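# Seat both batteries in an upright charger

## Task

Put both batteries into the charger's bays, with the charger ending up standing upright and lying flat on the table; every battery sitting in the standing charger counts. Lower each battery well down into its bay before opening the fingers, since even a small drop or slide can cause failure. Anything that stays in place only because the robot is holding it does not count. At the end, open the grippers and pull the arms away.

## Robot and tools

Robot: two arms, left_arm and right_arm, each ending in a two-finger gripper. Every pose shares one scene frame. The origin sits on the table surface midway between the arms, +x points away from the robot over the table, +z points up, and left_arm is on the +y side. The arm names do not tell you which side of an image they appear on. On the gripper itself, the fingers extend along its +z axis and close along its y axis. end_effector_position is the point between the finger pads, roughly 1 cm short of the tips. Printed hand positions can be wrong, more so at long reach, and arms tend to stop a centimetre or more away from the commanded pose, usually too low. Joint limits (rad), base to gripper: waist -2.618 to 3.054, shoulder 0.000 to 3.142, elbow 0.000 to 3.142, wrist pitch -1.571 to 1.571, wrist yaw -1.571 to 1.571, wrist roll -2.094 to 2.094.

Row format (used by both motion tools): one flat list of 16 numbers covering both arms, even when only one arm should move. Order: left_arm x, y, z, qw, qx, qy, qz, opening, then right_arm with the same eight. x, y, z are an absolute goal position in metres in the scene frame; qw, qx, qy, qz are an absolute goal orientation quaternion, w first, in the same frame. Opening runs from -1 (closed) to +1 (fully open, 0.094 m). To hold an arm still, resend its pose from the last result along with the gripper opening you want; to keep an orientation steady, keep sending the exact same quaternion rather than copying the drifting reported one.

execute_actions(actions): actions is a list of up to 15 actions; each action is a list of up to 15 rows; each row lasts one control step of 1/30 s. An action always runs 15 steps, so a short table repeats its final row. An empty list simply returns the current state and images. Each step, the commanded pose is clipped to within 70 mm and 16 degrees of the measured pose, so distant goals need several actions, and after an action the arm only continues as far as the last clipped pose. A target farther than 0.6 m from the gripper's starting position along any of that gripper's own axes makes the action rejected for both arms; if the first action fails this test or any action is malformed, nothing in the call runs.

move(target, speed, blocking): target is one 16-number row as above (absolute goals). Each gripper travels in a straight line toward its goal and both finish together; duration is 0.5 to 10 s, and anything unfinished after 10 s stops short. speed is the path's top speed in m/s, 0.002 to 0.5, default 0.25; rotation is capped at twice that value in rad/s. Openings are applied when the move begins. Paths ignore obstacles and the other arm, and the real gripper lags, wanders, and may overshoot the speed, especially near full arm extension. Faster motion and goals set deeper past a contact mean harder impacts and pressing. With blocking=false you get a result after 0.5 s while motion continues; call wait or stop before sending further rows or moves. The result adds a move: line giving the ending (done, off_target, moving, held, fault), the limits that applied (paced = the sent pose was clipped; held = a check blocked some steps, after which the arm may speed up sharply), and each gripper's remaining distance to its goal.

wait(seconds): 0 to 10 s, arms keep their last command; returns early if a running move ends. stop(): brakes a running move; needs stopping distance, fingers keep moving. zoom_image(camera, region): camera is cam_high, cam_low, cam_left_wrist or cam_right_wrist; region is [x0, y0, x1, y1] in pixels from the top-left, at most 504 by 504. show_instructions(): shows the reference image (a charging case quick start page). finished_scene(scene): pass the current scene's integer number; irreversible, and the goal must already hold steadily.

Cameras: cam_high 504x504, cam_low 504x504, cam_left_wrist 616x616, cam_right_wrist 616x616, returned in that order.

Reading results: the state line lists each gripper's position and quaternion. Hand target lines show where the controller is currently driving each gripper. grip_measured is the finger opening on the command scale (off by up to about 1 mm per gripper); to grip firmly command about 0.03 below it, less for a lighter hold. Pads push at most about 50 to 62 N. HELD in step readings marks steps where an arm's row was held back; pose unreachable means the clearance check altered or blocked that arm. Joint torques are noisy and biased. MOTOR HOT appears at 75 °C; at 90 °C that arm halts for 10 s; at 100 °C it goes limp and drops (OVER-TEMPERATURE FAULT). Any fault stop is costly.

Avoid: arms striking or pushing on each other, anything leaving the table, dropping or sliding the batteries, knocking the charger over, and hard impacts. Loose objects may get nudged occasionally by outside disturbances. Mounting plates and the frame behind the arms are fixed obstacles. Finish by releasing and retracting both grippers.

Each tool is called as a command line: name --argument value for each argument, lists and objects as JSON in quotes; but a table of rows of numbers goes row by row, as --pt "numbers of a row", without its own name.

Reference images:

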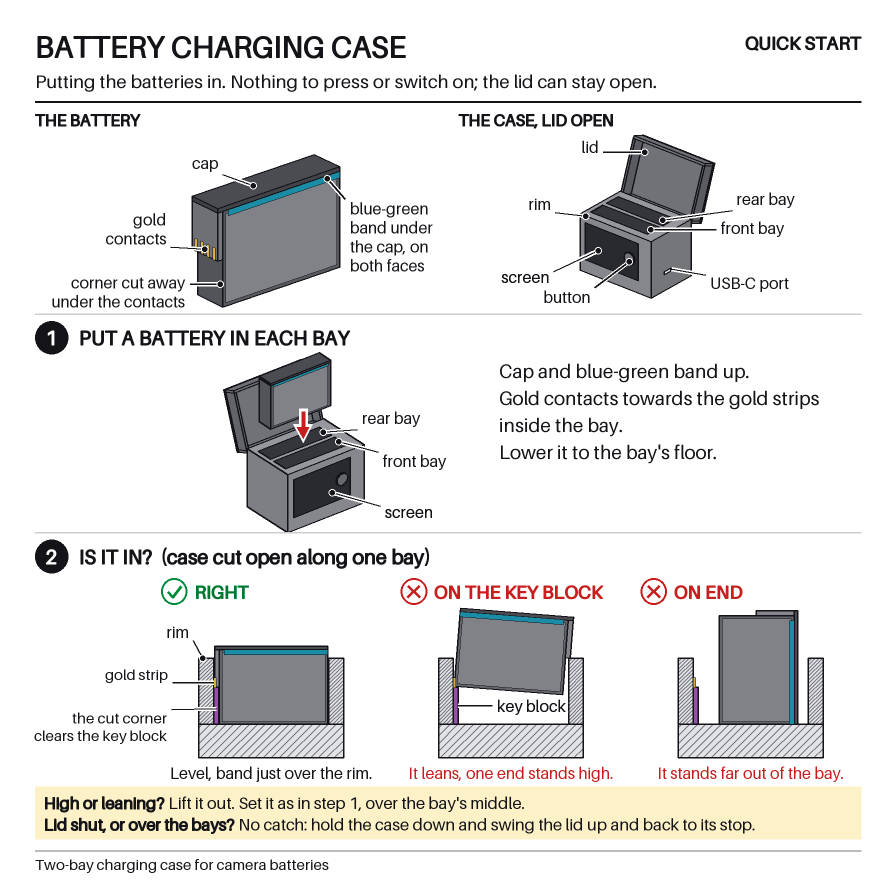

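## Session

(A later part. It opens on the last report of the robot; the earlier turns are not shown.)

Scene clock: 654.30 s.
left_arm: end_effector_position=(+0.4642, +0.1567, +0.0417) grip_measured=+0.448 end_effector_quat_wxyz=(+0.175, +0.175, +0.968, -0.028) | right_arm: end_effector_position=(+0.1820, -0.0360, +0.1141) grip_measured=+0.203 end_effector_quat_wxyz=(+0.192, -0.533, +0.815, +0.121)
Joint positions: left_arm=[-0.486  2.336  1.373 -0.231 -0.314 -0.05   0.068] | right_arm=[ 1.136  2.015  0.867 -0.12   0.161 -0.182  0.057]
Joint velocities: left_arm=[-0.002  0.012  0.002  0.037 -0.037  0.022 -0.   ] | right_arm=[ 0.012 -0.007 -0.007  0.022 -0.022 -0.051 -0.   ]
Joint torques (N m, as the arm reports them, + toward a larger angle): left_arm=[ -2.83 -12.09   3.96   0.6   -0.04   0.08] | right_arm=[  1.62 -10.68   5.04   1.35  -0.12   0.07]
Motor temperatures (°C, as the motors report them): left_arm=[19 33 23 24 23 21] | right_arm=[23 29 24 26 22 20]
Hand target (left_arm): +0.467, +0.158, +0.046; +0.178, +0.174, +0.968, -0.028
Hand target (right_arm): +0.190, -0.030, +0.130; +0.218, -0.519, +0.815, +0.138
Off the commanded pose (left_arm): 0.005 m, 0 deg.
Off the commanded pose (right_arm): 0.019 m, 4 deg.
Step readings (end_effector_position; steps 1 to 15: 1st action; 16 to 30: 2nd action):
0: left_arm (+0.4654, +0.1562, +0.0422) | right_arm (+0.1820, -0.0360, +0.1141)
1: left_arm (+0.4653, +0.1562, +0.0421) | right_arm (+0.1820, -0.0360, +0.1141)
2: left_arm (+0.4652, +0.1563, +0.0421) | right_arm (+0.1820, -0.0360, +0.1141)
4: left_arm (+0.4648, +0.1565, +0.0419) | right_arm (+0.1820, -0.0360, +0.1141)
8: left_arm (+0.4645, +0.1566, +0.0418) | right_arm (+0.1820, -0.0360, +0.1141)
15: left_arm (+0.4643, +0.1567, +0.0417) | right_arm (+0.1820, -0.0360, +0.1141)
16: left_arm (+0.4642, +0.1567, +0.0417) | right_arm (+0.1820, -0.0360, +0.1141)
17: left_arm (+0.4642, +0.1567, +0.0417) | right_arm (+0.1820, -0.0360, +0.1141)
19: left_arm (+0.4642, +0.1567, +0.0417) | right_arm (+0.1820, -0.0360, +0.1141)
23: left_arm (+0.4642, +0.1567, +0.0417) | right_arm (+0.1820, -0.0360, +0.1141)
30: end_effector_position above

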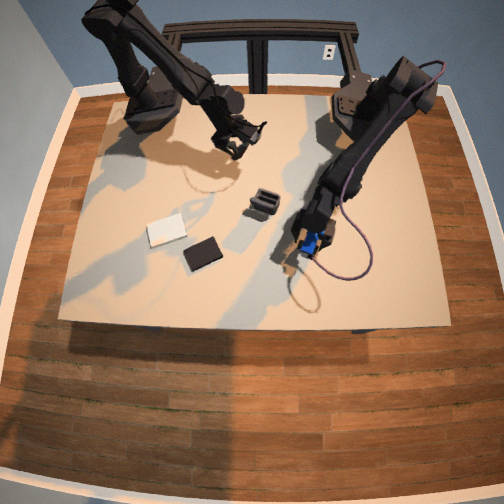

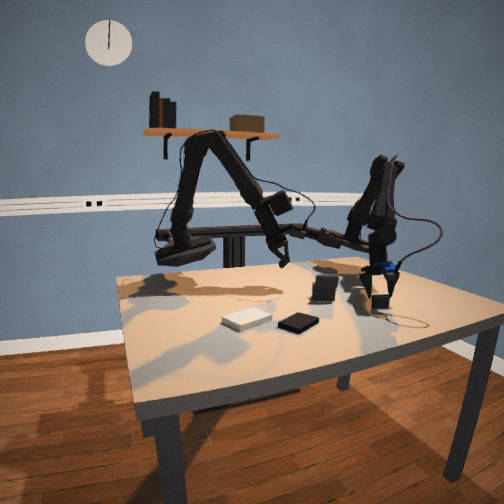

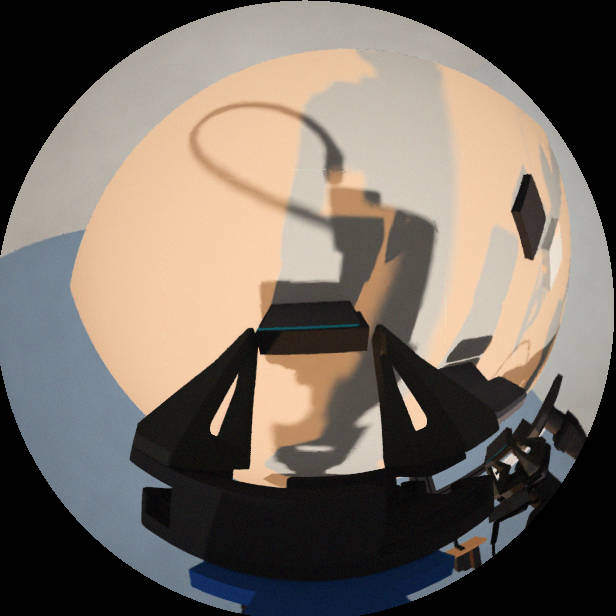

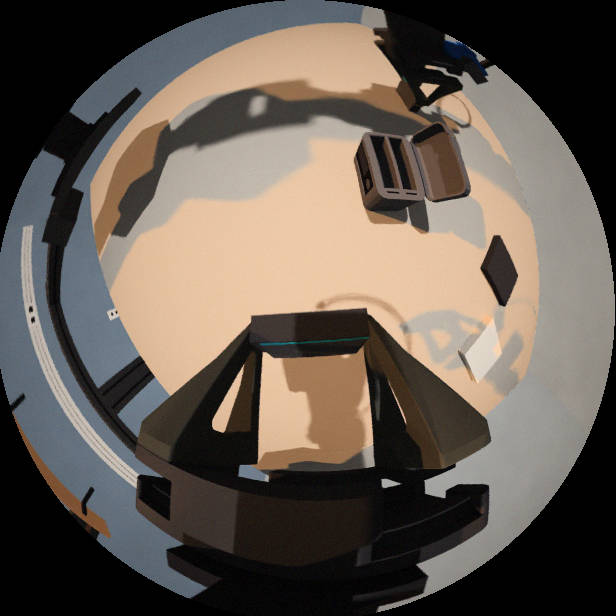

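move --target '[0.495,0.148,0.085,0.178,0.174,0.968,-0.028,0.45, 0.19,-0.03,0.13,0.218,-0.519,0.815,0.139,0.16]' --speed 0.08

move --target '[0.465,0.159,0.062,0.178,0.174,0.968,-0.028,0.45, 0.19,-0.03,0.13,0.218,-0.519,0.815,0.139,0.16]' --speed 0.04

move --target '[0.465,0.159,0.0405,0.178,0.174,0.968,-0.028,0.45, 0.19,-0.03,0.13,0.218,-0.519,0.815,0.139,0.16]' --speed 0.012

zoom_image --camera "cam_low" --region '[350,270,410,320]'

Scene clock: 660.40 s.
left_arm: end_effector_position=(+0.4870, +0.1539, +0.0737) grip_measured=+0.448 end_effector_quat_wxyz=(+0.165, +0.177, +0.970, -0.025) | right_arm: end_effector_position=(+0.1820, -0.0360, +0.1141) grip_measured=+0.203 end_effector_quat_wxyz=(+0.192, -0.533, +0.815, +0.121)
Joint positions: left_arm=[-0.486  2.336  1.546 -0.427 -0.314 -0.055  0.068] | right_arm=[ 1.136  2.015  0.867 -0.12   0.161 -0.182  0.057]
Joint velocities: left_arm=[-0.012 -0.002  0.007 -0.007  0.066  0.007  0.   ] | right_arm=[ 0.012 -0.002  0.007  0.007  0.037  0.037  0.001]
Joint torques (N m, as the arm reports them, + toward a larger angle): left_arm=[ -3.96 -12.28   6.     0.57  -0.05  -0.07] | right_arm=[  1.52 -10.63   5.05   1.37  -0.11   0.07]
Motor temperatures (°C, as the motors report them): left_arm=[19 34 23 24 23 21] | right_arm=[23 29 24 26 22 20]
Hand target (left_arm): +0.495, +0.148, +0.085; +0.178, +0.174, +0.968, -0.028
Hand target (right_arm): +0.190, -0.030, +0.130; +0.218, -0.519, +0.815, +0.139
Off the commanded pose (left_arm): 0.015 m, 2 deg.
Off the commanded pose (right_arm): 0.019 m, 4 deg.
move: off_target (left_arm, right_arm)

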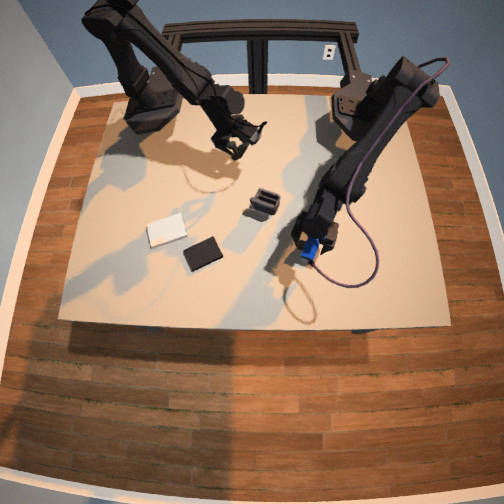

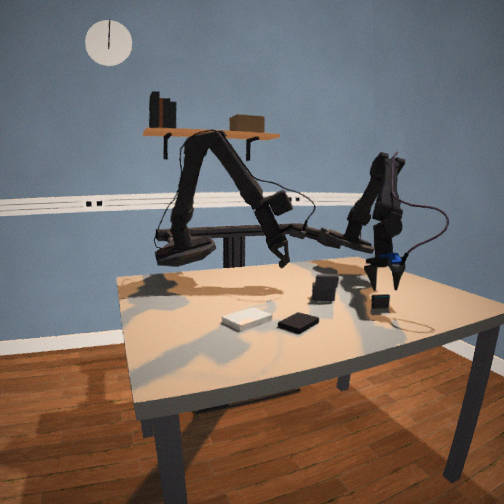

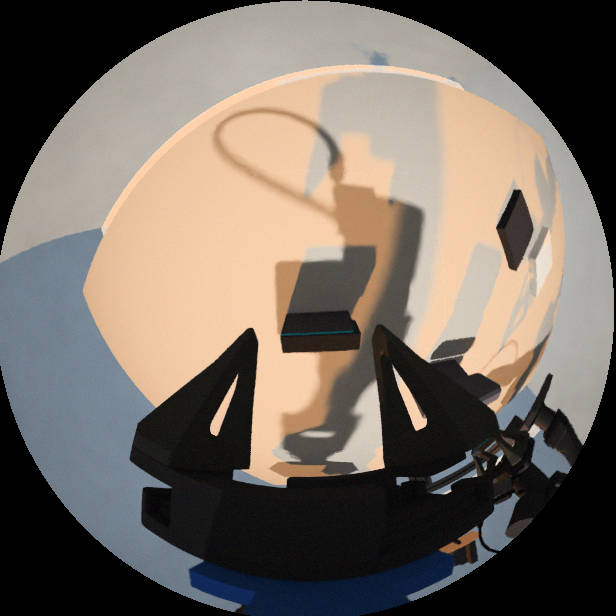

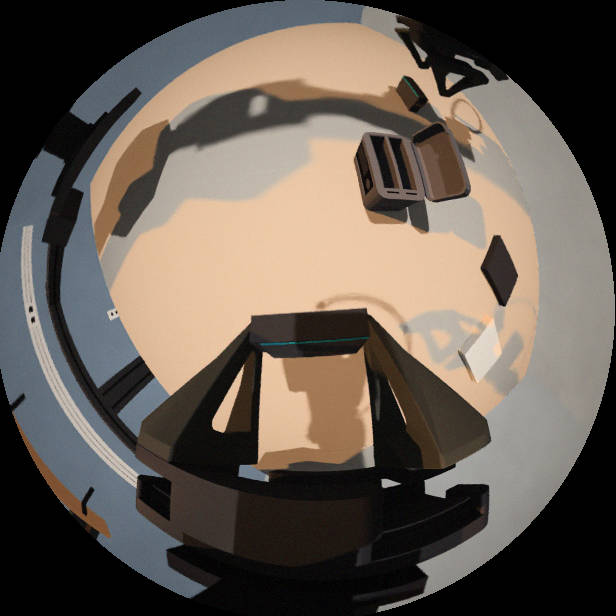

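Scene clock: 661.50 s.
left_arm: end_effector_position=(+0.4587, +0.1622, +0.0493) grip_measured=+0.448 end_effector_quat_wxyz=(+0.157, +0.180, +0.971, -0.023) | right_arm: end_effector_position=(+0.1819, -0.0361, +0.1141) grip_measured=+0.203 end_effector_quat_wxyz=(+0.192, -0.533, +0.815, +0.121)
Joint positions: left_arm=[-0.486  2.313  1.386 -0.308 -0.314 -0.055  0.068] | right_arm=[ 1.136  2.015  0.867 -0.121  0.161 -0.182  0.057]
Joint velocities: left_arm=[ 0.012  0.007 -0.007  0.007  0.051 -0.022  0.001] | right_arm=[-0.012 -0.012  0.017  0.037 -0.007 -0.007 -0.   ]
Joint torques (N m, as the arm reports them, + toward a larger angle): left_arm=[ -3.66 -13.98   3.17   0.77  -0.09  -0.05] | right_arm=[  1.43 -10.65   5.09   1.36  -0.14   0.04]
Motor temperatures (°C, as the motors report them): left_arm=[19 34 23 24 23 21] | right_arm=[23 29 24 26 22 20]
Hand target (left_arm): +0.465, +0.159, +0.062; +0.178, +0.174, +0.968, -0.028
Hand target (right_arm): +0.190, -0.030, +0.130; +0.218, -0.519, +0.815, +0.138
Off the commanded pose (left_arm): 0.015 m, 3 deg.
Off the commanded pose (right_arm): 0.019 m, 4 deg.
move: off_target (left_arm, right_arm)

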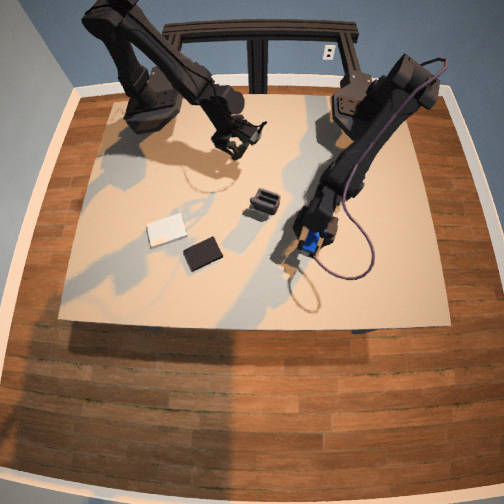

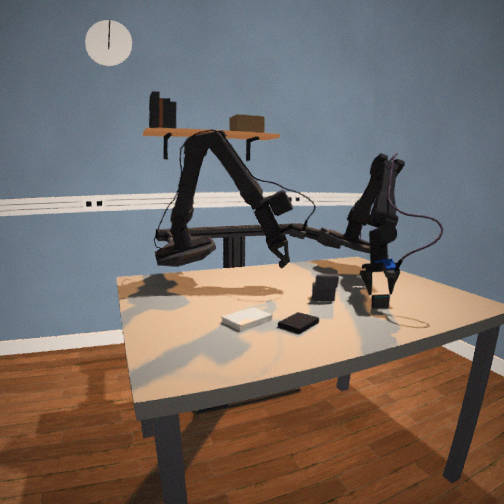

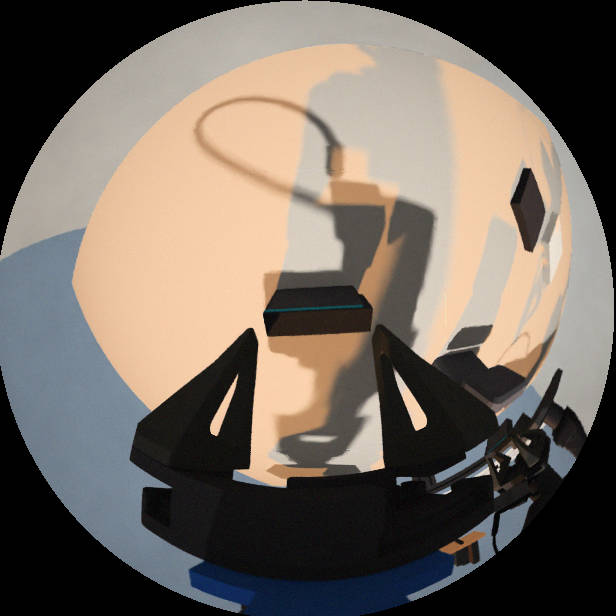

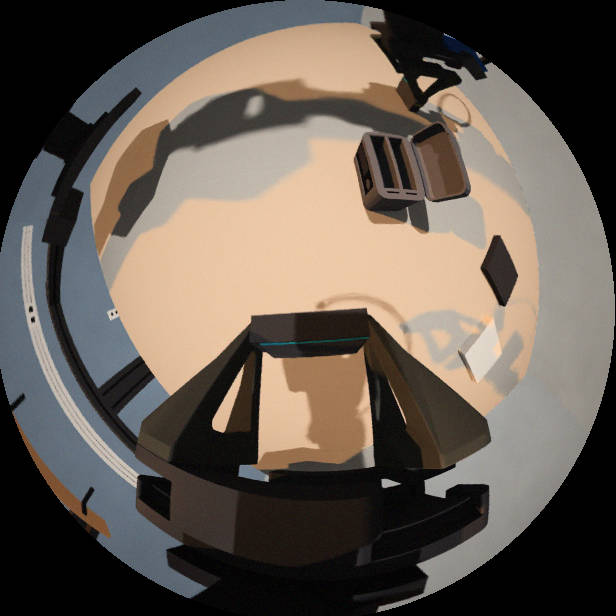

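Scene clock: 664.73 s.
left_arm: end_effector_position=(+0.4641, +0.1569, +0.0422) grip_measured=+0.448 end_effector_quat_wxyz=(+0.175, +0.175, +0.969, -0.028) | right_arm: end_effector_position=(+0.1820, -0.0360, +0.1141) grip_measured=+0.203 end_effector_quat_wxyz=(+0.192, -0.533, +0.815, +0.121)
Joint positions: left_arm=[-0.486  2.335  1.373 -0.233 -0.314 -0.052  0.068] | right_arm=[ 1.136  2.015  0.867 -0.12   0.161 -0.182  0.057]
Joint velocities: left_arm=[-0.007 -0.007  0.002 -0.022 -0.007 -0.007  0.   ] | right_arm=[ 0.002 -0.012  0.012 -0.066  0.007 -0.11  -0.001]
Joint torques (N m, as the arm reports them, + toward a larger angle): left_arm=[ -2.6  -11.37   3.16   0.78  -0.01   0.07] | right_arm=[  1.48 -10.59   4.99   1.33  -0.14   0.06]
Motor temperatures (°C, as the motors report them): left_arm=[19 34 23 24 23 21] | right_arm=[23 29 24 26 22 20]
Hand target (left_arm): +0.465, +0.159, +0.040; +0.178, +0.174, +0.968, -0.028
Hand target (right_arm): +0.190, -0.030, +0.130; +0.218, -0.519, +0.815, +0.139
Off the commanded pose (left_arm): 0.003 m, 0 deg.
Off the commanded pose (right_arm): 0.019 m, 4 deg.
move: off_target (right_arm)

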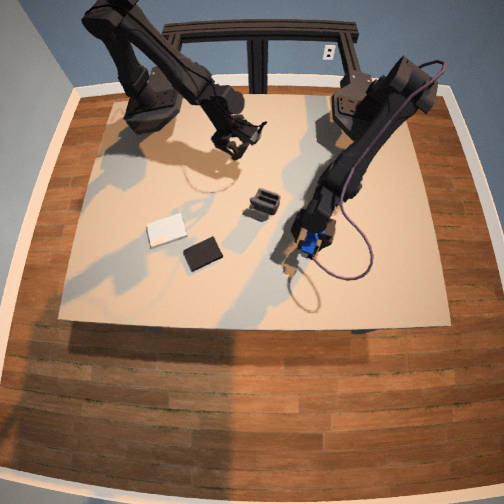

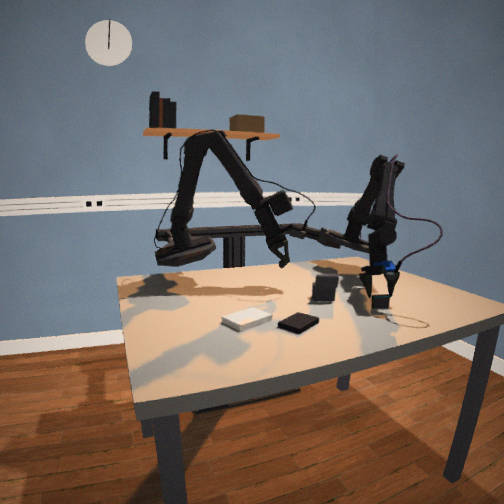

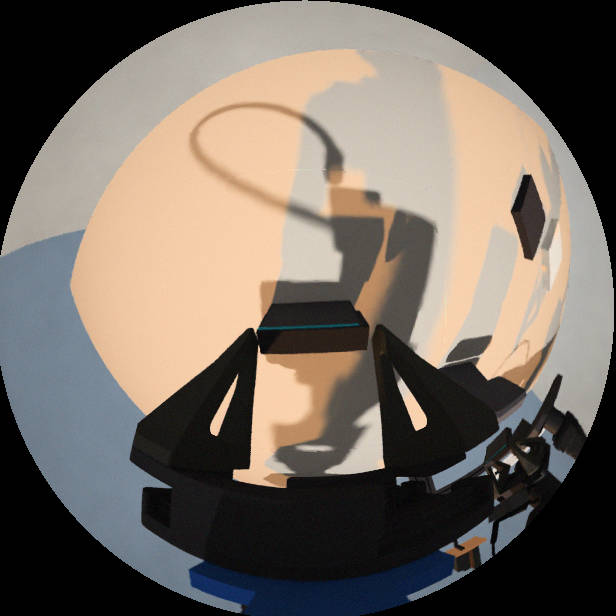

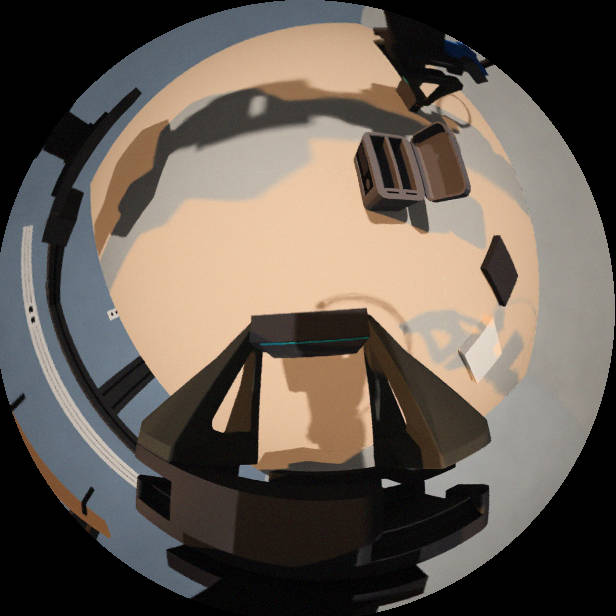

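Region (350, 270, 410, 320) of cam_low's 504x504 image, scaled by 8.400, with more detail than that image has.

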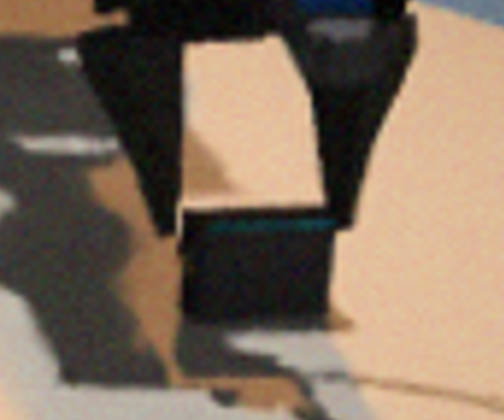

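move --target '[0.474,0.155,0.0545,0.178,0.174,0.968,-0.028,0.45, 0.19,-0.03,0.13,0.218,-0.519,0.815,0.139,0.16]' --speed 0.01

Scene clock: 676.40 s.
left_arm: end_effector_position=(+0.4620, +0.1585, +0.0434) grip_measured=+0.448 end_effector_quat_wxyz=(+0.164, +0.179, +0.970, -0.025) | right_arm: end_effector_position=(+0.1819, -0.0361, +0.1141) grip_measured=+0.203 end_effector_quat_wxyz=(+0.192, -0.533, +0.815, +0.121)
Joint positions: left_arm=[-0.486  2.335  1.39  -0.275 -0.314 -0.052  0.068] | right_arm=[ 1.136  2.015  0.867 -0.121  0.161 -0.182  0.057]
Joint velocities: left_arm=[-0.002 -0.007 -0.017  0.007  0.037 -0.007 -0.001] | right_arm=[ 0.002  0.007  0.007  0.007 -0.007  0.066 -0.001]
Joint torques (N m, as the arm reports them, + toward a larger angle): left_arm=[ -3.18 -11.95   5.78   0.61  -0.03   0.  ] | right_arm=[  1.51 -10.7    4.94   1.32  -0.14   0.07]
Motor temperatures (°C, as the motors report them): left_arm=[19 34 23 24 23 21] | right_arm=[23 29 24 27 22 20]
Hand target (left_arm): +0.474, +0.155, +0.055; +0.178, +0.174, +0.968, -0.028
Hand target (right_arm): +0.190, -0.030, +0.130; +0.218, -0.519, +0.815, +0.138
Off the commanded pose (left_arm): 0.017 m, 2 deg.
Off the commanded pose (right_arm): 0.019 m, 4 deg.
move: off_target (left_arm, right_arm)

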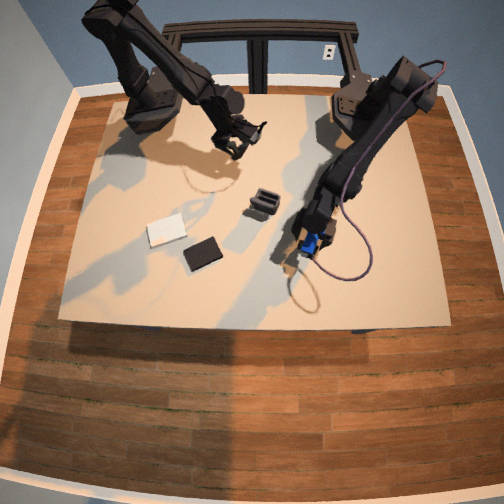

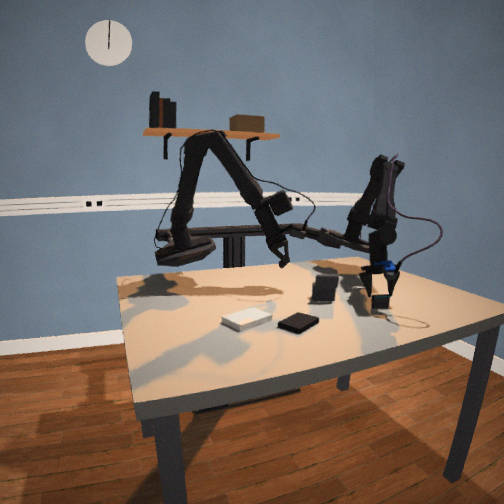

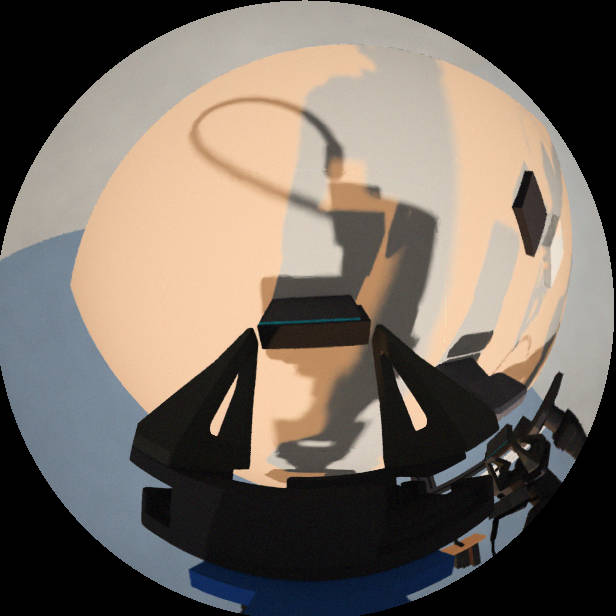

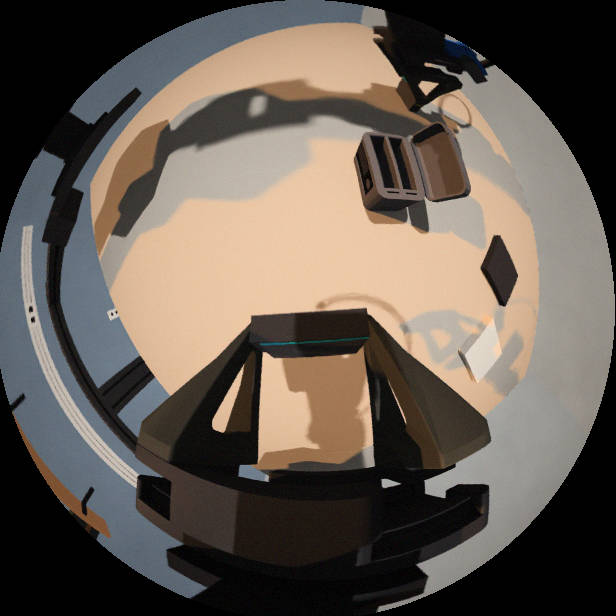

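execute_actions --actions '[[[0.474,0.155,0.0545,0.195,0.173,0.965,-0.031,0.45, 0.19,-0.03,0.13,0.218,-0.519,0.815,0.139,0.16]],[[0.474,0.155,0.0545,0.195,0.173,0.965,-0.031,0.45, 0.19,-0.03,0.13,0.218,-0.519,0.815,0.139,0.16]]]'

zoom_image --camera "cam_low" --region '[350,270,410,320]'

Scene clock: 680.60 s.
left_arm: end_effector_position=(+0.4707, +0.1547, +0.0469) grip_measured=+0.448 end_effector_quat_wxyz=(+0.183, +0.174, +0.967, -0.030) | right_arm: end_effector_position=(+0.1820, -0.0360, +0.1141) grip_measured=+0.203 end_effector_quat_wxyz=(+0.192, -0.533, +0.815, +0.121)
Joint positions: left_arm=[-0.486  2.335  1.39  -0.233 -0.314 -0.048  0.068] | right_arm=[ 1.136  2.015  0.867 -0.12   0.161 -0.182  0.057]
Joint velocities: left_arm=[-0.007 -0.012  0.002 -0.051  0.007 -0.022  0.   ] | right_arm=[-0.012 -0.017  0.002 -0.154 -0.037  0.081 -0.001]
Joint torques (N m, as the arm reports them, + toward a larger angle): left_arm=[ -3.29 -13.2    3.1    0.81  -0.04   0.09] | right_arm=[  1.51 -10.73   5.05   1.35  -0.09   0.07]
Motor temperatures (°C, as the motors report them): left_arm=[19 34 23 24 23 21] | right_arm=[23 29 24 27 22 20]
Hand target (left_arm): +0.474, +0.155, +0.055; +0.195, +0.173, +0.965, -0.031
Hand target (right_arm): +0.190, -0.030, +0.130; +0.218, -0.519, +0.815, +0.138
Off the commanded pose (left_arm): 0.008 m, 1 deg.
Off the commanded pose (right_arm): 0.019 m, 4 deg.
Step readings (end_effector_position; steps 1 to 15: 1st action; 16 to 30: 2nd action):
0: left_arm (+0.4618, +0.1586, +0.0433) | right_arm (+0.1820, -0.0360, +0.1141)
1: left_arm (+0.4626, +0.1582, +0.0436) | right_arm (+0.1820, -0.0360, +0.1141)
2: left_arm (+0.4639, +0.1577, +0.0441) | right_arm (+0.1820, -0.0360, +0.1141)
4: left_arm (+0.4664, +0.1566, +0.0451) | right_arm (+0.1820, -0.0360, +0.1141)
8: left_arm (+0.4691, +0.1554, +0.0462) | right_arm (+0.1820, -0.0360, +0.1141)
15: left_arm (+0.4704, +0.1548, +0.0467) | right_arm (+0.1820, -0.0360, +0.1141)
16: left_arm (+0.4705, +0.1548, +0.0468) | right_arm (+0.1820, -0.0360, +0.1141)
17: left_arm (+0.4706, +0.1547, +0.0468) | right_arm (+0.1820, -0.0360, +0.1141)
19: left_arm (+0.4706, +0.1547, +0.0468) | right_arm (+0.1820, -0.0360, +0.1141)
23: left_arm (+0.4707, +0.1547, +0.0469) | right_arm (+0.1820, -0.0360, +0.1141)
30: end_effector_position above

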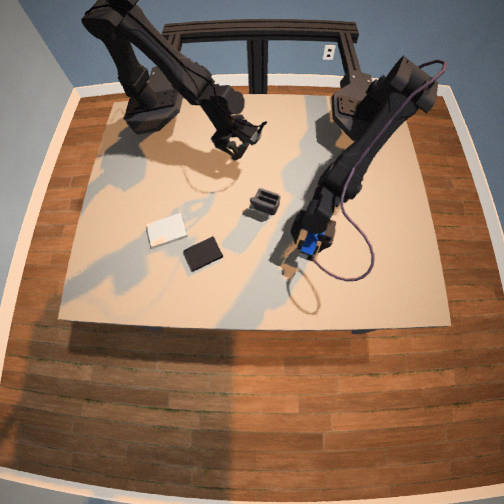

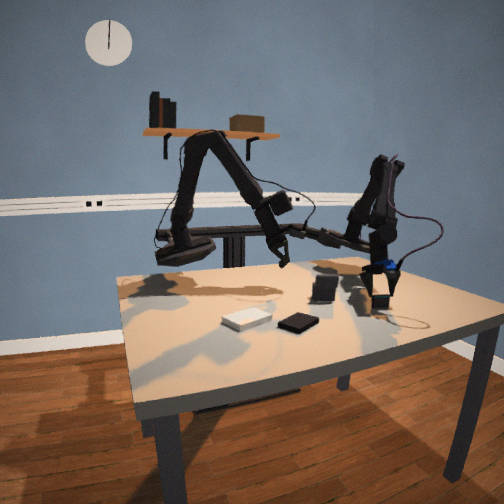

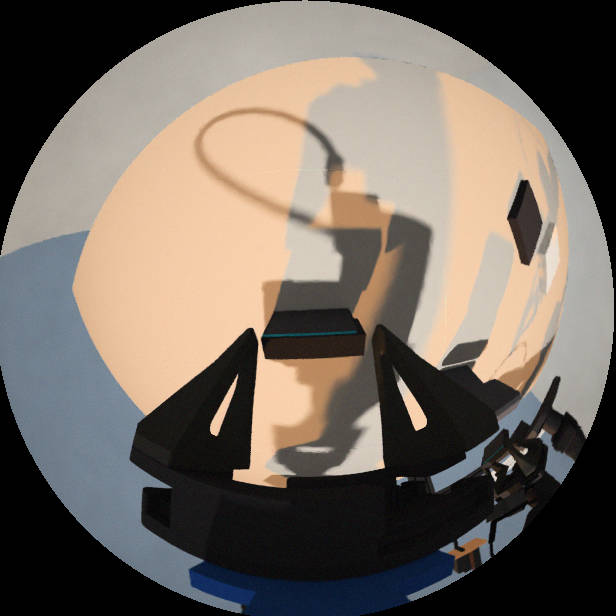

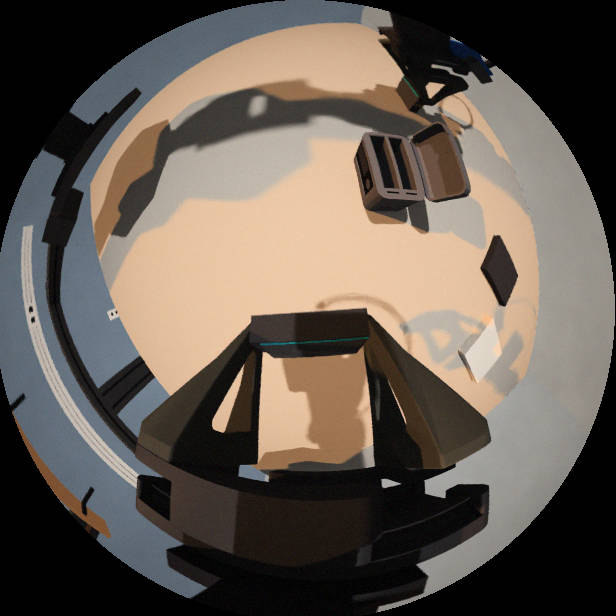

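Region (350, 270, 410, 320) of cam_low's 504x504 image, scaled by 8.400, with more detail than that image has.

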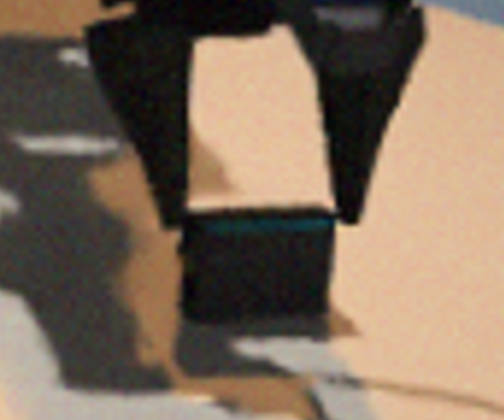

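execute_actions --actions '[[[0.474,0.155,0.0545,0.183,0.174,0.967,-0.029,0.45, 0.19,-0.03,0.13,0.218,-0.519,0.815,0.139,0.16]],[[0.474,0.155,0.0545,0.183,0.174,0.967,-0.029,0.45, 0.19,-0.03,0.13,0.218,-0.519,0.815,0.139,0.16]]]'

zoom_image --camera "cam_low" --region '[350,270,410,320]'

Scene clock: 684.50 s.
left_arm: end_effector_position=(+0.4659, +0.1568, +0.0449) grip_measured=+0.448 end_effector_quat_wxyz=(+0.172, +0.177, +0.969, -0.027) | right_arm: end_effector_position=(+0.1820, -0.0360, +0.1141) grip_measured=+0.203 end_effector_quat_wxyz=(+0.192, -0.533, +0.815, +0.121)
Joint positions: left_arm=[-0.486  2.335  1.39  -0.256 -0.314 -0.048  0.068] | right_arm=[ 1.136  2.015  0.867 -0.12   0.161 -0.182  0.057]
Joint velocities: left_arm=[ 0.002  0.002  0.007 -0.007  0.007 -0.037  0.002] | right_arm=[ 0.012  0.007  0.002 -0.007 -0.037  0.022  0.   ]
Joint torques (N m, as the arm reports them, + toward a larger angle): left_arm=[ -3.1  -12.28   5.02   0.62  -0.05   0.04] | right_arm=[  1.49 -10.69   5.16   1.35  -0.09   0.05]
Motor temperatures (°C, as the motors report them): left_arm=[19 34 23 24 23 21] | right_arm=[23 29 24 27 22 20]
Hand target (left_arm): +0.474, +0.155, +0.055; +0.183, +0.174, +0.967, -0.029
Hand target (right_arm): +0.190, -0.030, +0.130; +0.218, -0.519, +0.815, +0.138
Off the commanded pose (left_arm): 0.013 m, 1 deg.
Off the commanded pose (right_arm): 0.019 m, 4 deg.
Step readings (end_effector_position; steps 1 to 15: 1st action; 16 to 30: 2nd action):
0: left_arm (+0.4707, +0.1547, +0.0469) | right_arm (+0.1820, -0.0360, +0.1141)
1: left_arm (+0.4703, +0.1548, +0.0467) | right_arm (+0.1820, -0.0360, +0.1141)
2: left_arm (+0.4696, +0.1551, +0.0464) | right_arm (+0.1820, -0.0360, +0.1141)
4: left_arm (+0.4682, +0.1558, +0.0458) | right_arm (+0.1820, -0.0360, +0.1141)
8: left_arm (+0.4668, +0.1564, +0.0453) | right_arm (+0.1820, -0.0360, +0.1141)
15: left_arm (+0.4661, +0.1567, +0.0450) | right_arm (+0.1820, -0.0360, +0.1141)
16: left_arm (+0.4661, +0.1567, +0.0450) | right_arm (+0.1820, -0.0360, +0.1141)
17: left_arm (+0.4661, +0.1567, +0.0450) | right_arm (+0.1820, -0.0360, +0.1141)
19: left_arm (+0.4660, +0.1567, +0.0449) | right_arm (+0.1820, -0.0360, +0.1141)
23: left_arm (+0.4660, +0.1567, +0.0449) | right_arm (+0.1820, -0.0360, +0.1141)
30: end_effector_position above

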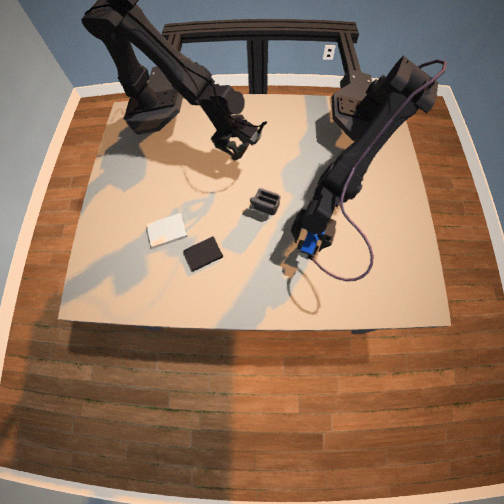

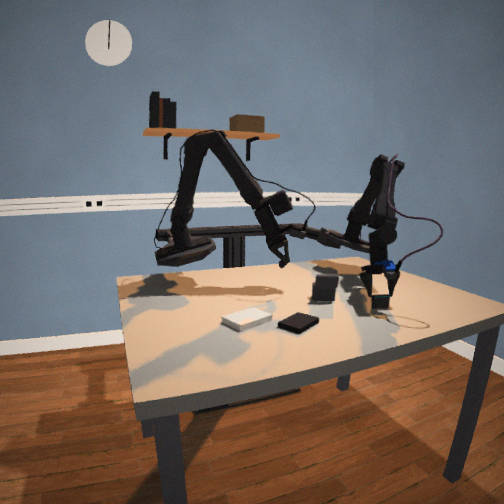

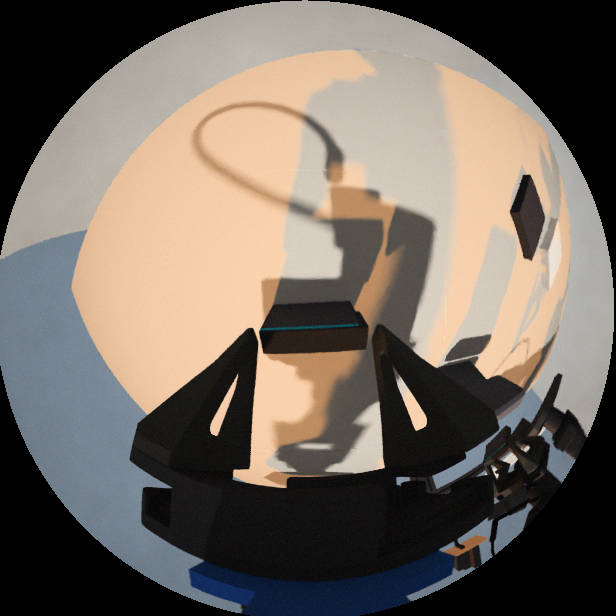

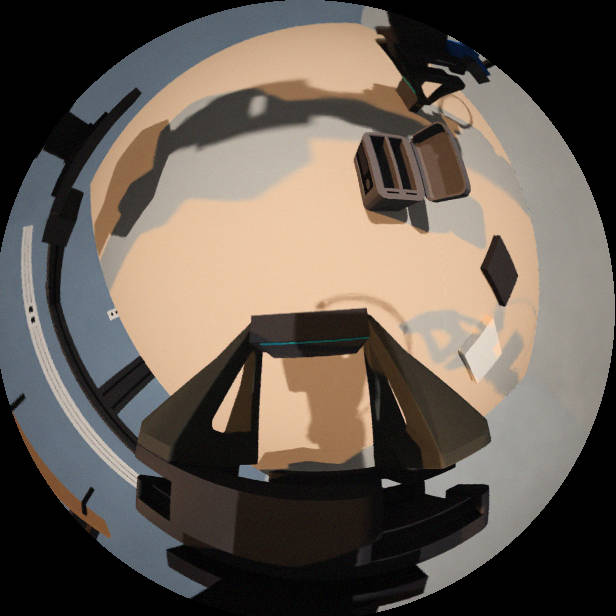

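Region (350, 270, 410, 320) of cam_low's 504x504 image, scaled by 8.400, with more detail than that image has.

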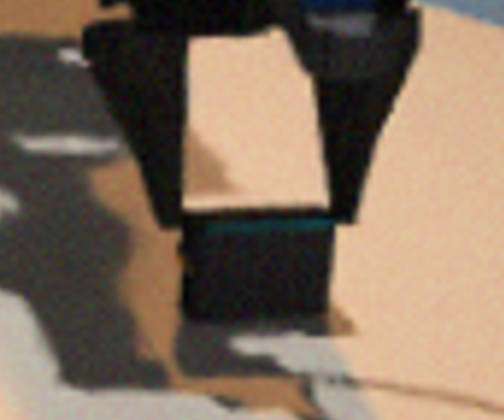

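execute_actions --actions '[]'

Scene clock: 707.27 s.
left_arm: end_effector_position=(+0.4659, +0.1568, +0.0449) grip_measured=+0.448 end_effector_quat_wxyz=(+0.172, +0.177, +0.969, -0.027) | right_arm: end_effector_position=(+0.1820, -0.0360, +0.1141) grip_measured=+0.203 end_effector_quat_wxyz=(+0.192, -0.533, +0.815, +0.121)
Joint positions: left_arm=[-0.486  2.335  1.39  -0.256 -0.314 -0.048  0.068] | right_arm=[ 1.136  2.015  0.867 -0.12   0.161 -0.182  0.057]
Joint velocities: left_arm=[-0.007 -0.022 -0.027  0.007  0.022  0.037 -0.001] | right_arm=[-0.017  0.007 -0.002 -0.007  0.007  0.022  0.001]
Joint torques (N m, as the arm reports them, + toward a larger angle): left_arm=[ -3.09 -12.24   5.01   0.6   -0.02   0.  ] | right_arm=[  1.46 -10.75   5.     1.31  -0.12   0.06]
Motor temperatures (°C, as the motors report them): left_arm=[19 34 23 23 23 21] | right_arm=[23 30 24 27 22 20]
Hand target (left_arm): +0.474, +0.155, +0.055; +0.183, +0.174, +0.967, -0.029
Hand target (right_arm): +0.190, -0.030, +0.130; +0.218, -0.519, +0.815, +0.138
Off the commanded pose (left_arm): 0.013 m, 1 deg.
Off the commanded pose (right_arm): 0.019 m, 4 deg.

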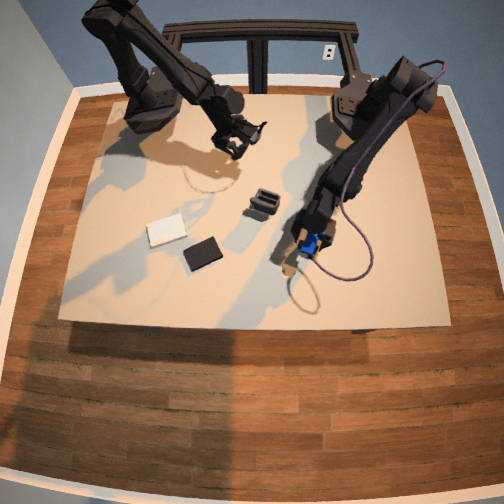

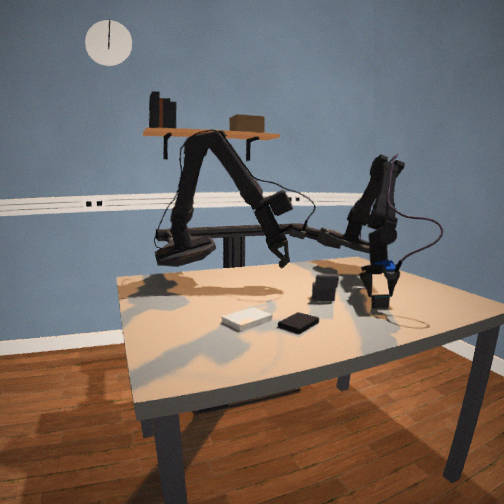

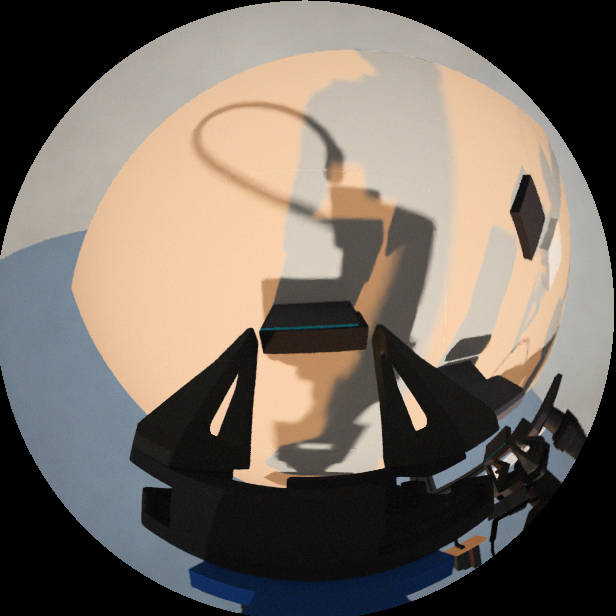

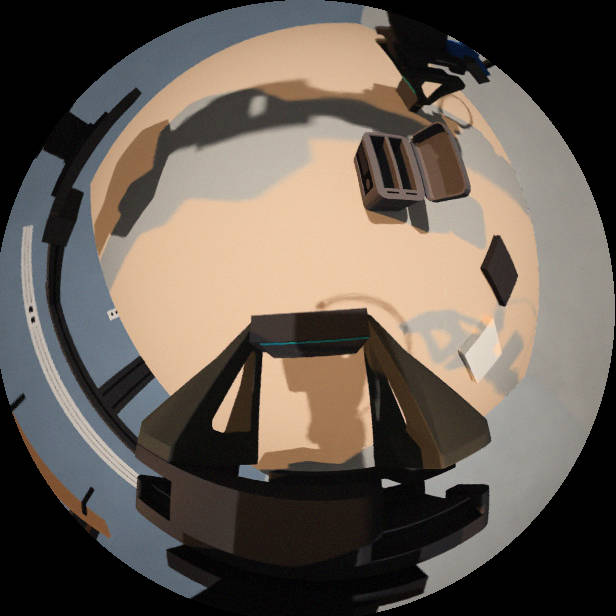

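execute_actions --actions '[[[0.474,0.155,0.0545,0.183,0.174,0.967,-0.029,0.30,0.19,-0.03,0.13,0.218,-0.519,0.815,0.139,0.16],[0.474,0.155,0.0545,0.183,0.174,0.967,-0.029,0.30,0.19,-0.03,0.13,0.218,-0.519,0.815,0.139,0.16],[0.474,0.155,0.0545,0.183,0.174,0.967,-0.029,0.27,0.19,-0.03,0.13,0.218,-0.519,0.815,0.139,0.16],[0.474,0.155,0.0545,0.183,0.174,0.967,-0.029,0.25,0.19,-0.03,0.13,0.218,-0.519,0.815,0.139,0.16],[0.474,0.155,0.0545,0.183,0.174,0.967,-0.029,0.23,0.19,-0.03,0.13,0.218,-0.519,0.815,0.139,0.16],[0.474,0.155,0.0545,0.183,0.174,0.967,-0.029,0.22,0.19,-0.03,0.13,0.218,-0.519,0.815,0.139,0.16],[0.474,0.155,0.0545,0.183,0.174,0.967,-0.029,0.21,0.19,-0.03,0.13,0.218,-0.519,0.815,0.139,0.16],[0.474,0.155,0.0545,0.183,0.174,0.967,-0.029,0.20,0.19,-0.03,0.13,0.218,-0.519,0.815,0.139,0.16],[0.474,0.155,0.0545,0.183,0.174,0.967,-0.029,0.19,0.19,-0.03,0.13,0.218,-0.519,0.815,0.139,0.16],[0.474,0.155,0.0545,0.183,0.174,0.967,-0.029,0.18,0.19,-0.03,0.13,0.218,-0.519,0.815,0.139,0.16],[0.474,0.155,0.0545,0.183,0.174,0.967,-0.029,0.16,0.19,-0.03,0.13,0.218,-0.519,0.815,0.139,0.16]],[[0.474,0.155,0.0545,0.183,0.174,0.967,-0.029,0.16,0.19,-0.03,0.13,0.218,-0.519,0.815,0.139,0.16]]]'

Scene clock: 718.87 s.
left_arm: end_effector_position=(+0.4658, +0.1568, +0.0449) grip_measured=+0.204 end_effector_quat_wxyz=(+0.172, +0.177, +0.969, -0.027) | right_arm: end_effector_position=(+0.1820, -0.0360, +0.1141) grip_measured=+0.203 end_effector_quat_wxyz=(+0.192, -0.533, +0.815, +0.121)
Joint positions: left_arm=[-0.486  2.335  1.39  -0.257 -0.314 -0.048  0.057] | right_arm=[ 1.136  2.015  0.867 -0.12   0.161 -0.182  0.057]
Joint velocities: left_arm=[ 0.012  0.007  0.017 -0.051  0.037 -0.007 -0.   ] | right_arm=[ 0.007 -0.022 -0.002  0.037  0.022 -0.051  0.001]
Joint torques (N m, as the arm reports them, + toward a larger angle): left_arm=[ -3.17 -12.38   5.04   0.6   -0.04   0.02] | right_arm=[  1.5  -10.59   5.08   1.36  -0.11   0.06]
Motor temperatures (°C, as the motors report them): left_arm=[19 35 24 23 23 21] | right_arm=[23 30 24 28 22 20]
Hand target (left_arm): +0.474, +0.155, +0.055; +0.183, +0.174, +0.967, -0.029
Hand target (right_arm): +0.190, -0.030, +0.130; +0.218, -0.519, +0.815, +0.138
Off the commanded pose (left_arm): 0.013 m, 1 deg.
Off the commanded pose (right_arm): 0.019 m, 4 deg.
Step readings (end_effector_position; steps 1 to 15: 1st action; 16 to 30: 2nd action):
0: left_arm (+0.4659, +0.1568, +0.0449) | right_arm (+0.1820, -0.0360, +0.1141)
1: left_arm (+0.4659, +0.1568, +0.0449) | right_arm (+0.1820, -0.0360, +0.1141)
2: left_arm (+0.4659, +0.1568, +0.0449) | right_arm (+0.1820, -0.0360, +0.1141)
4: left_arm (+0.4659, +0.1568, +0.0449) | right_arm (+0.1820, -0.0360, +0.1141)
8: left_arm (+0.4659, +0.1568, +0.0449) | right_arm (+0.1820, -0.0360, +0.1141)
15: left_arm (+0.4658, +0.1568, +0.0449) | right_arm (+0.1820, -0.0360, +0.1141)
16: left_arm (+0.4658, +0.1568, +0.0449) | right_arm (+0.1820, -0.0360, +0.1141)
17: left_arm (+0.4658, +0.1568, +0.0449) | right_arm (+0.1820, -0.0360, +0.1141)
19: left_arm (+0.4658, +0.1568, +0.0449) | right_arm (+0.1820, -0.0360, +0.1141)
23: left_arm (+0.4658, +0.1568, +0.0449) | right_arm (+0.1820, -0.0360, +0.1141)
30: end_effector_position above

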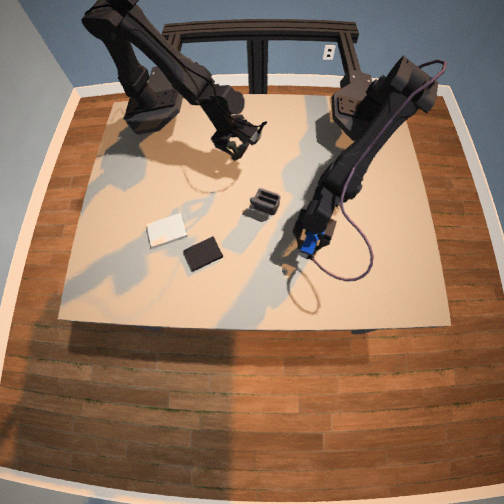

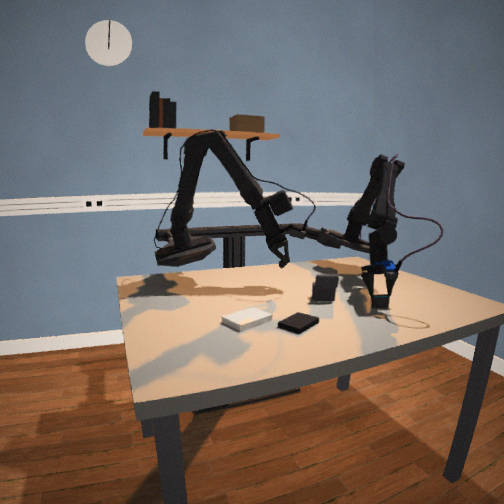

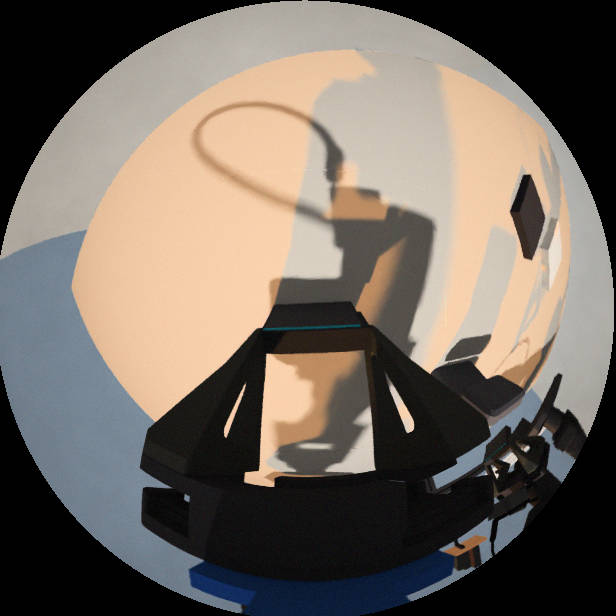

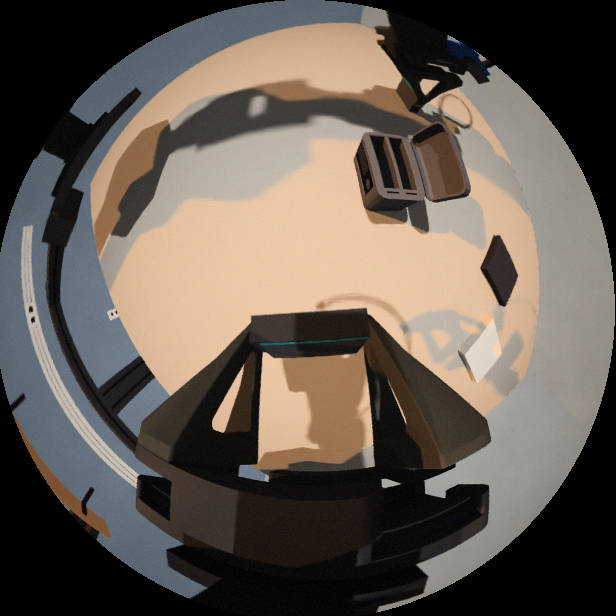

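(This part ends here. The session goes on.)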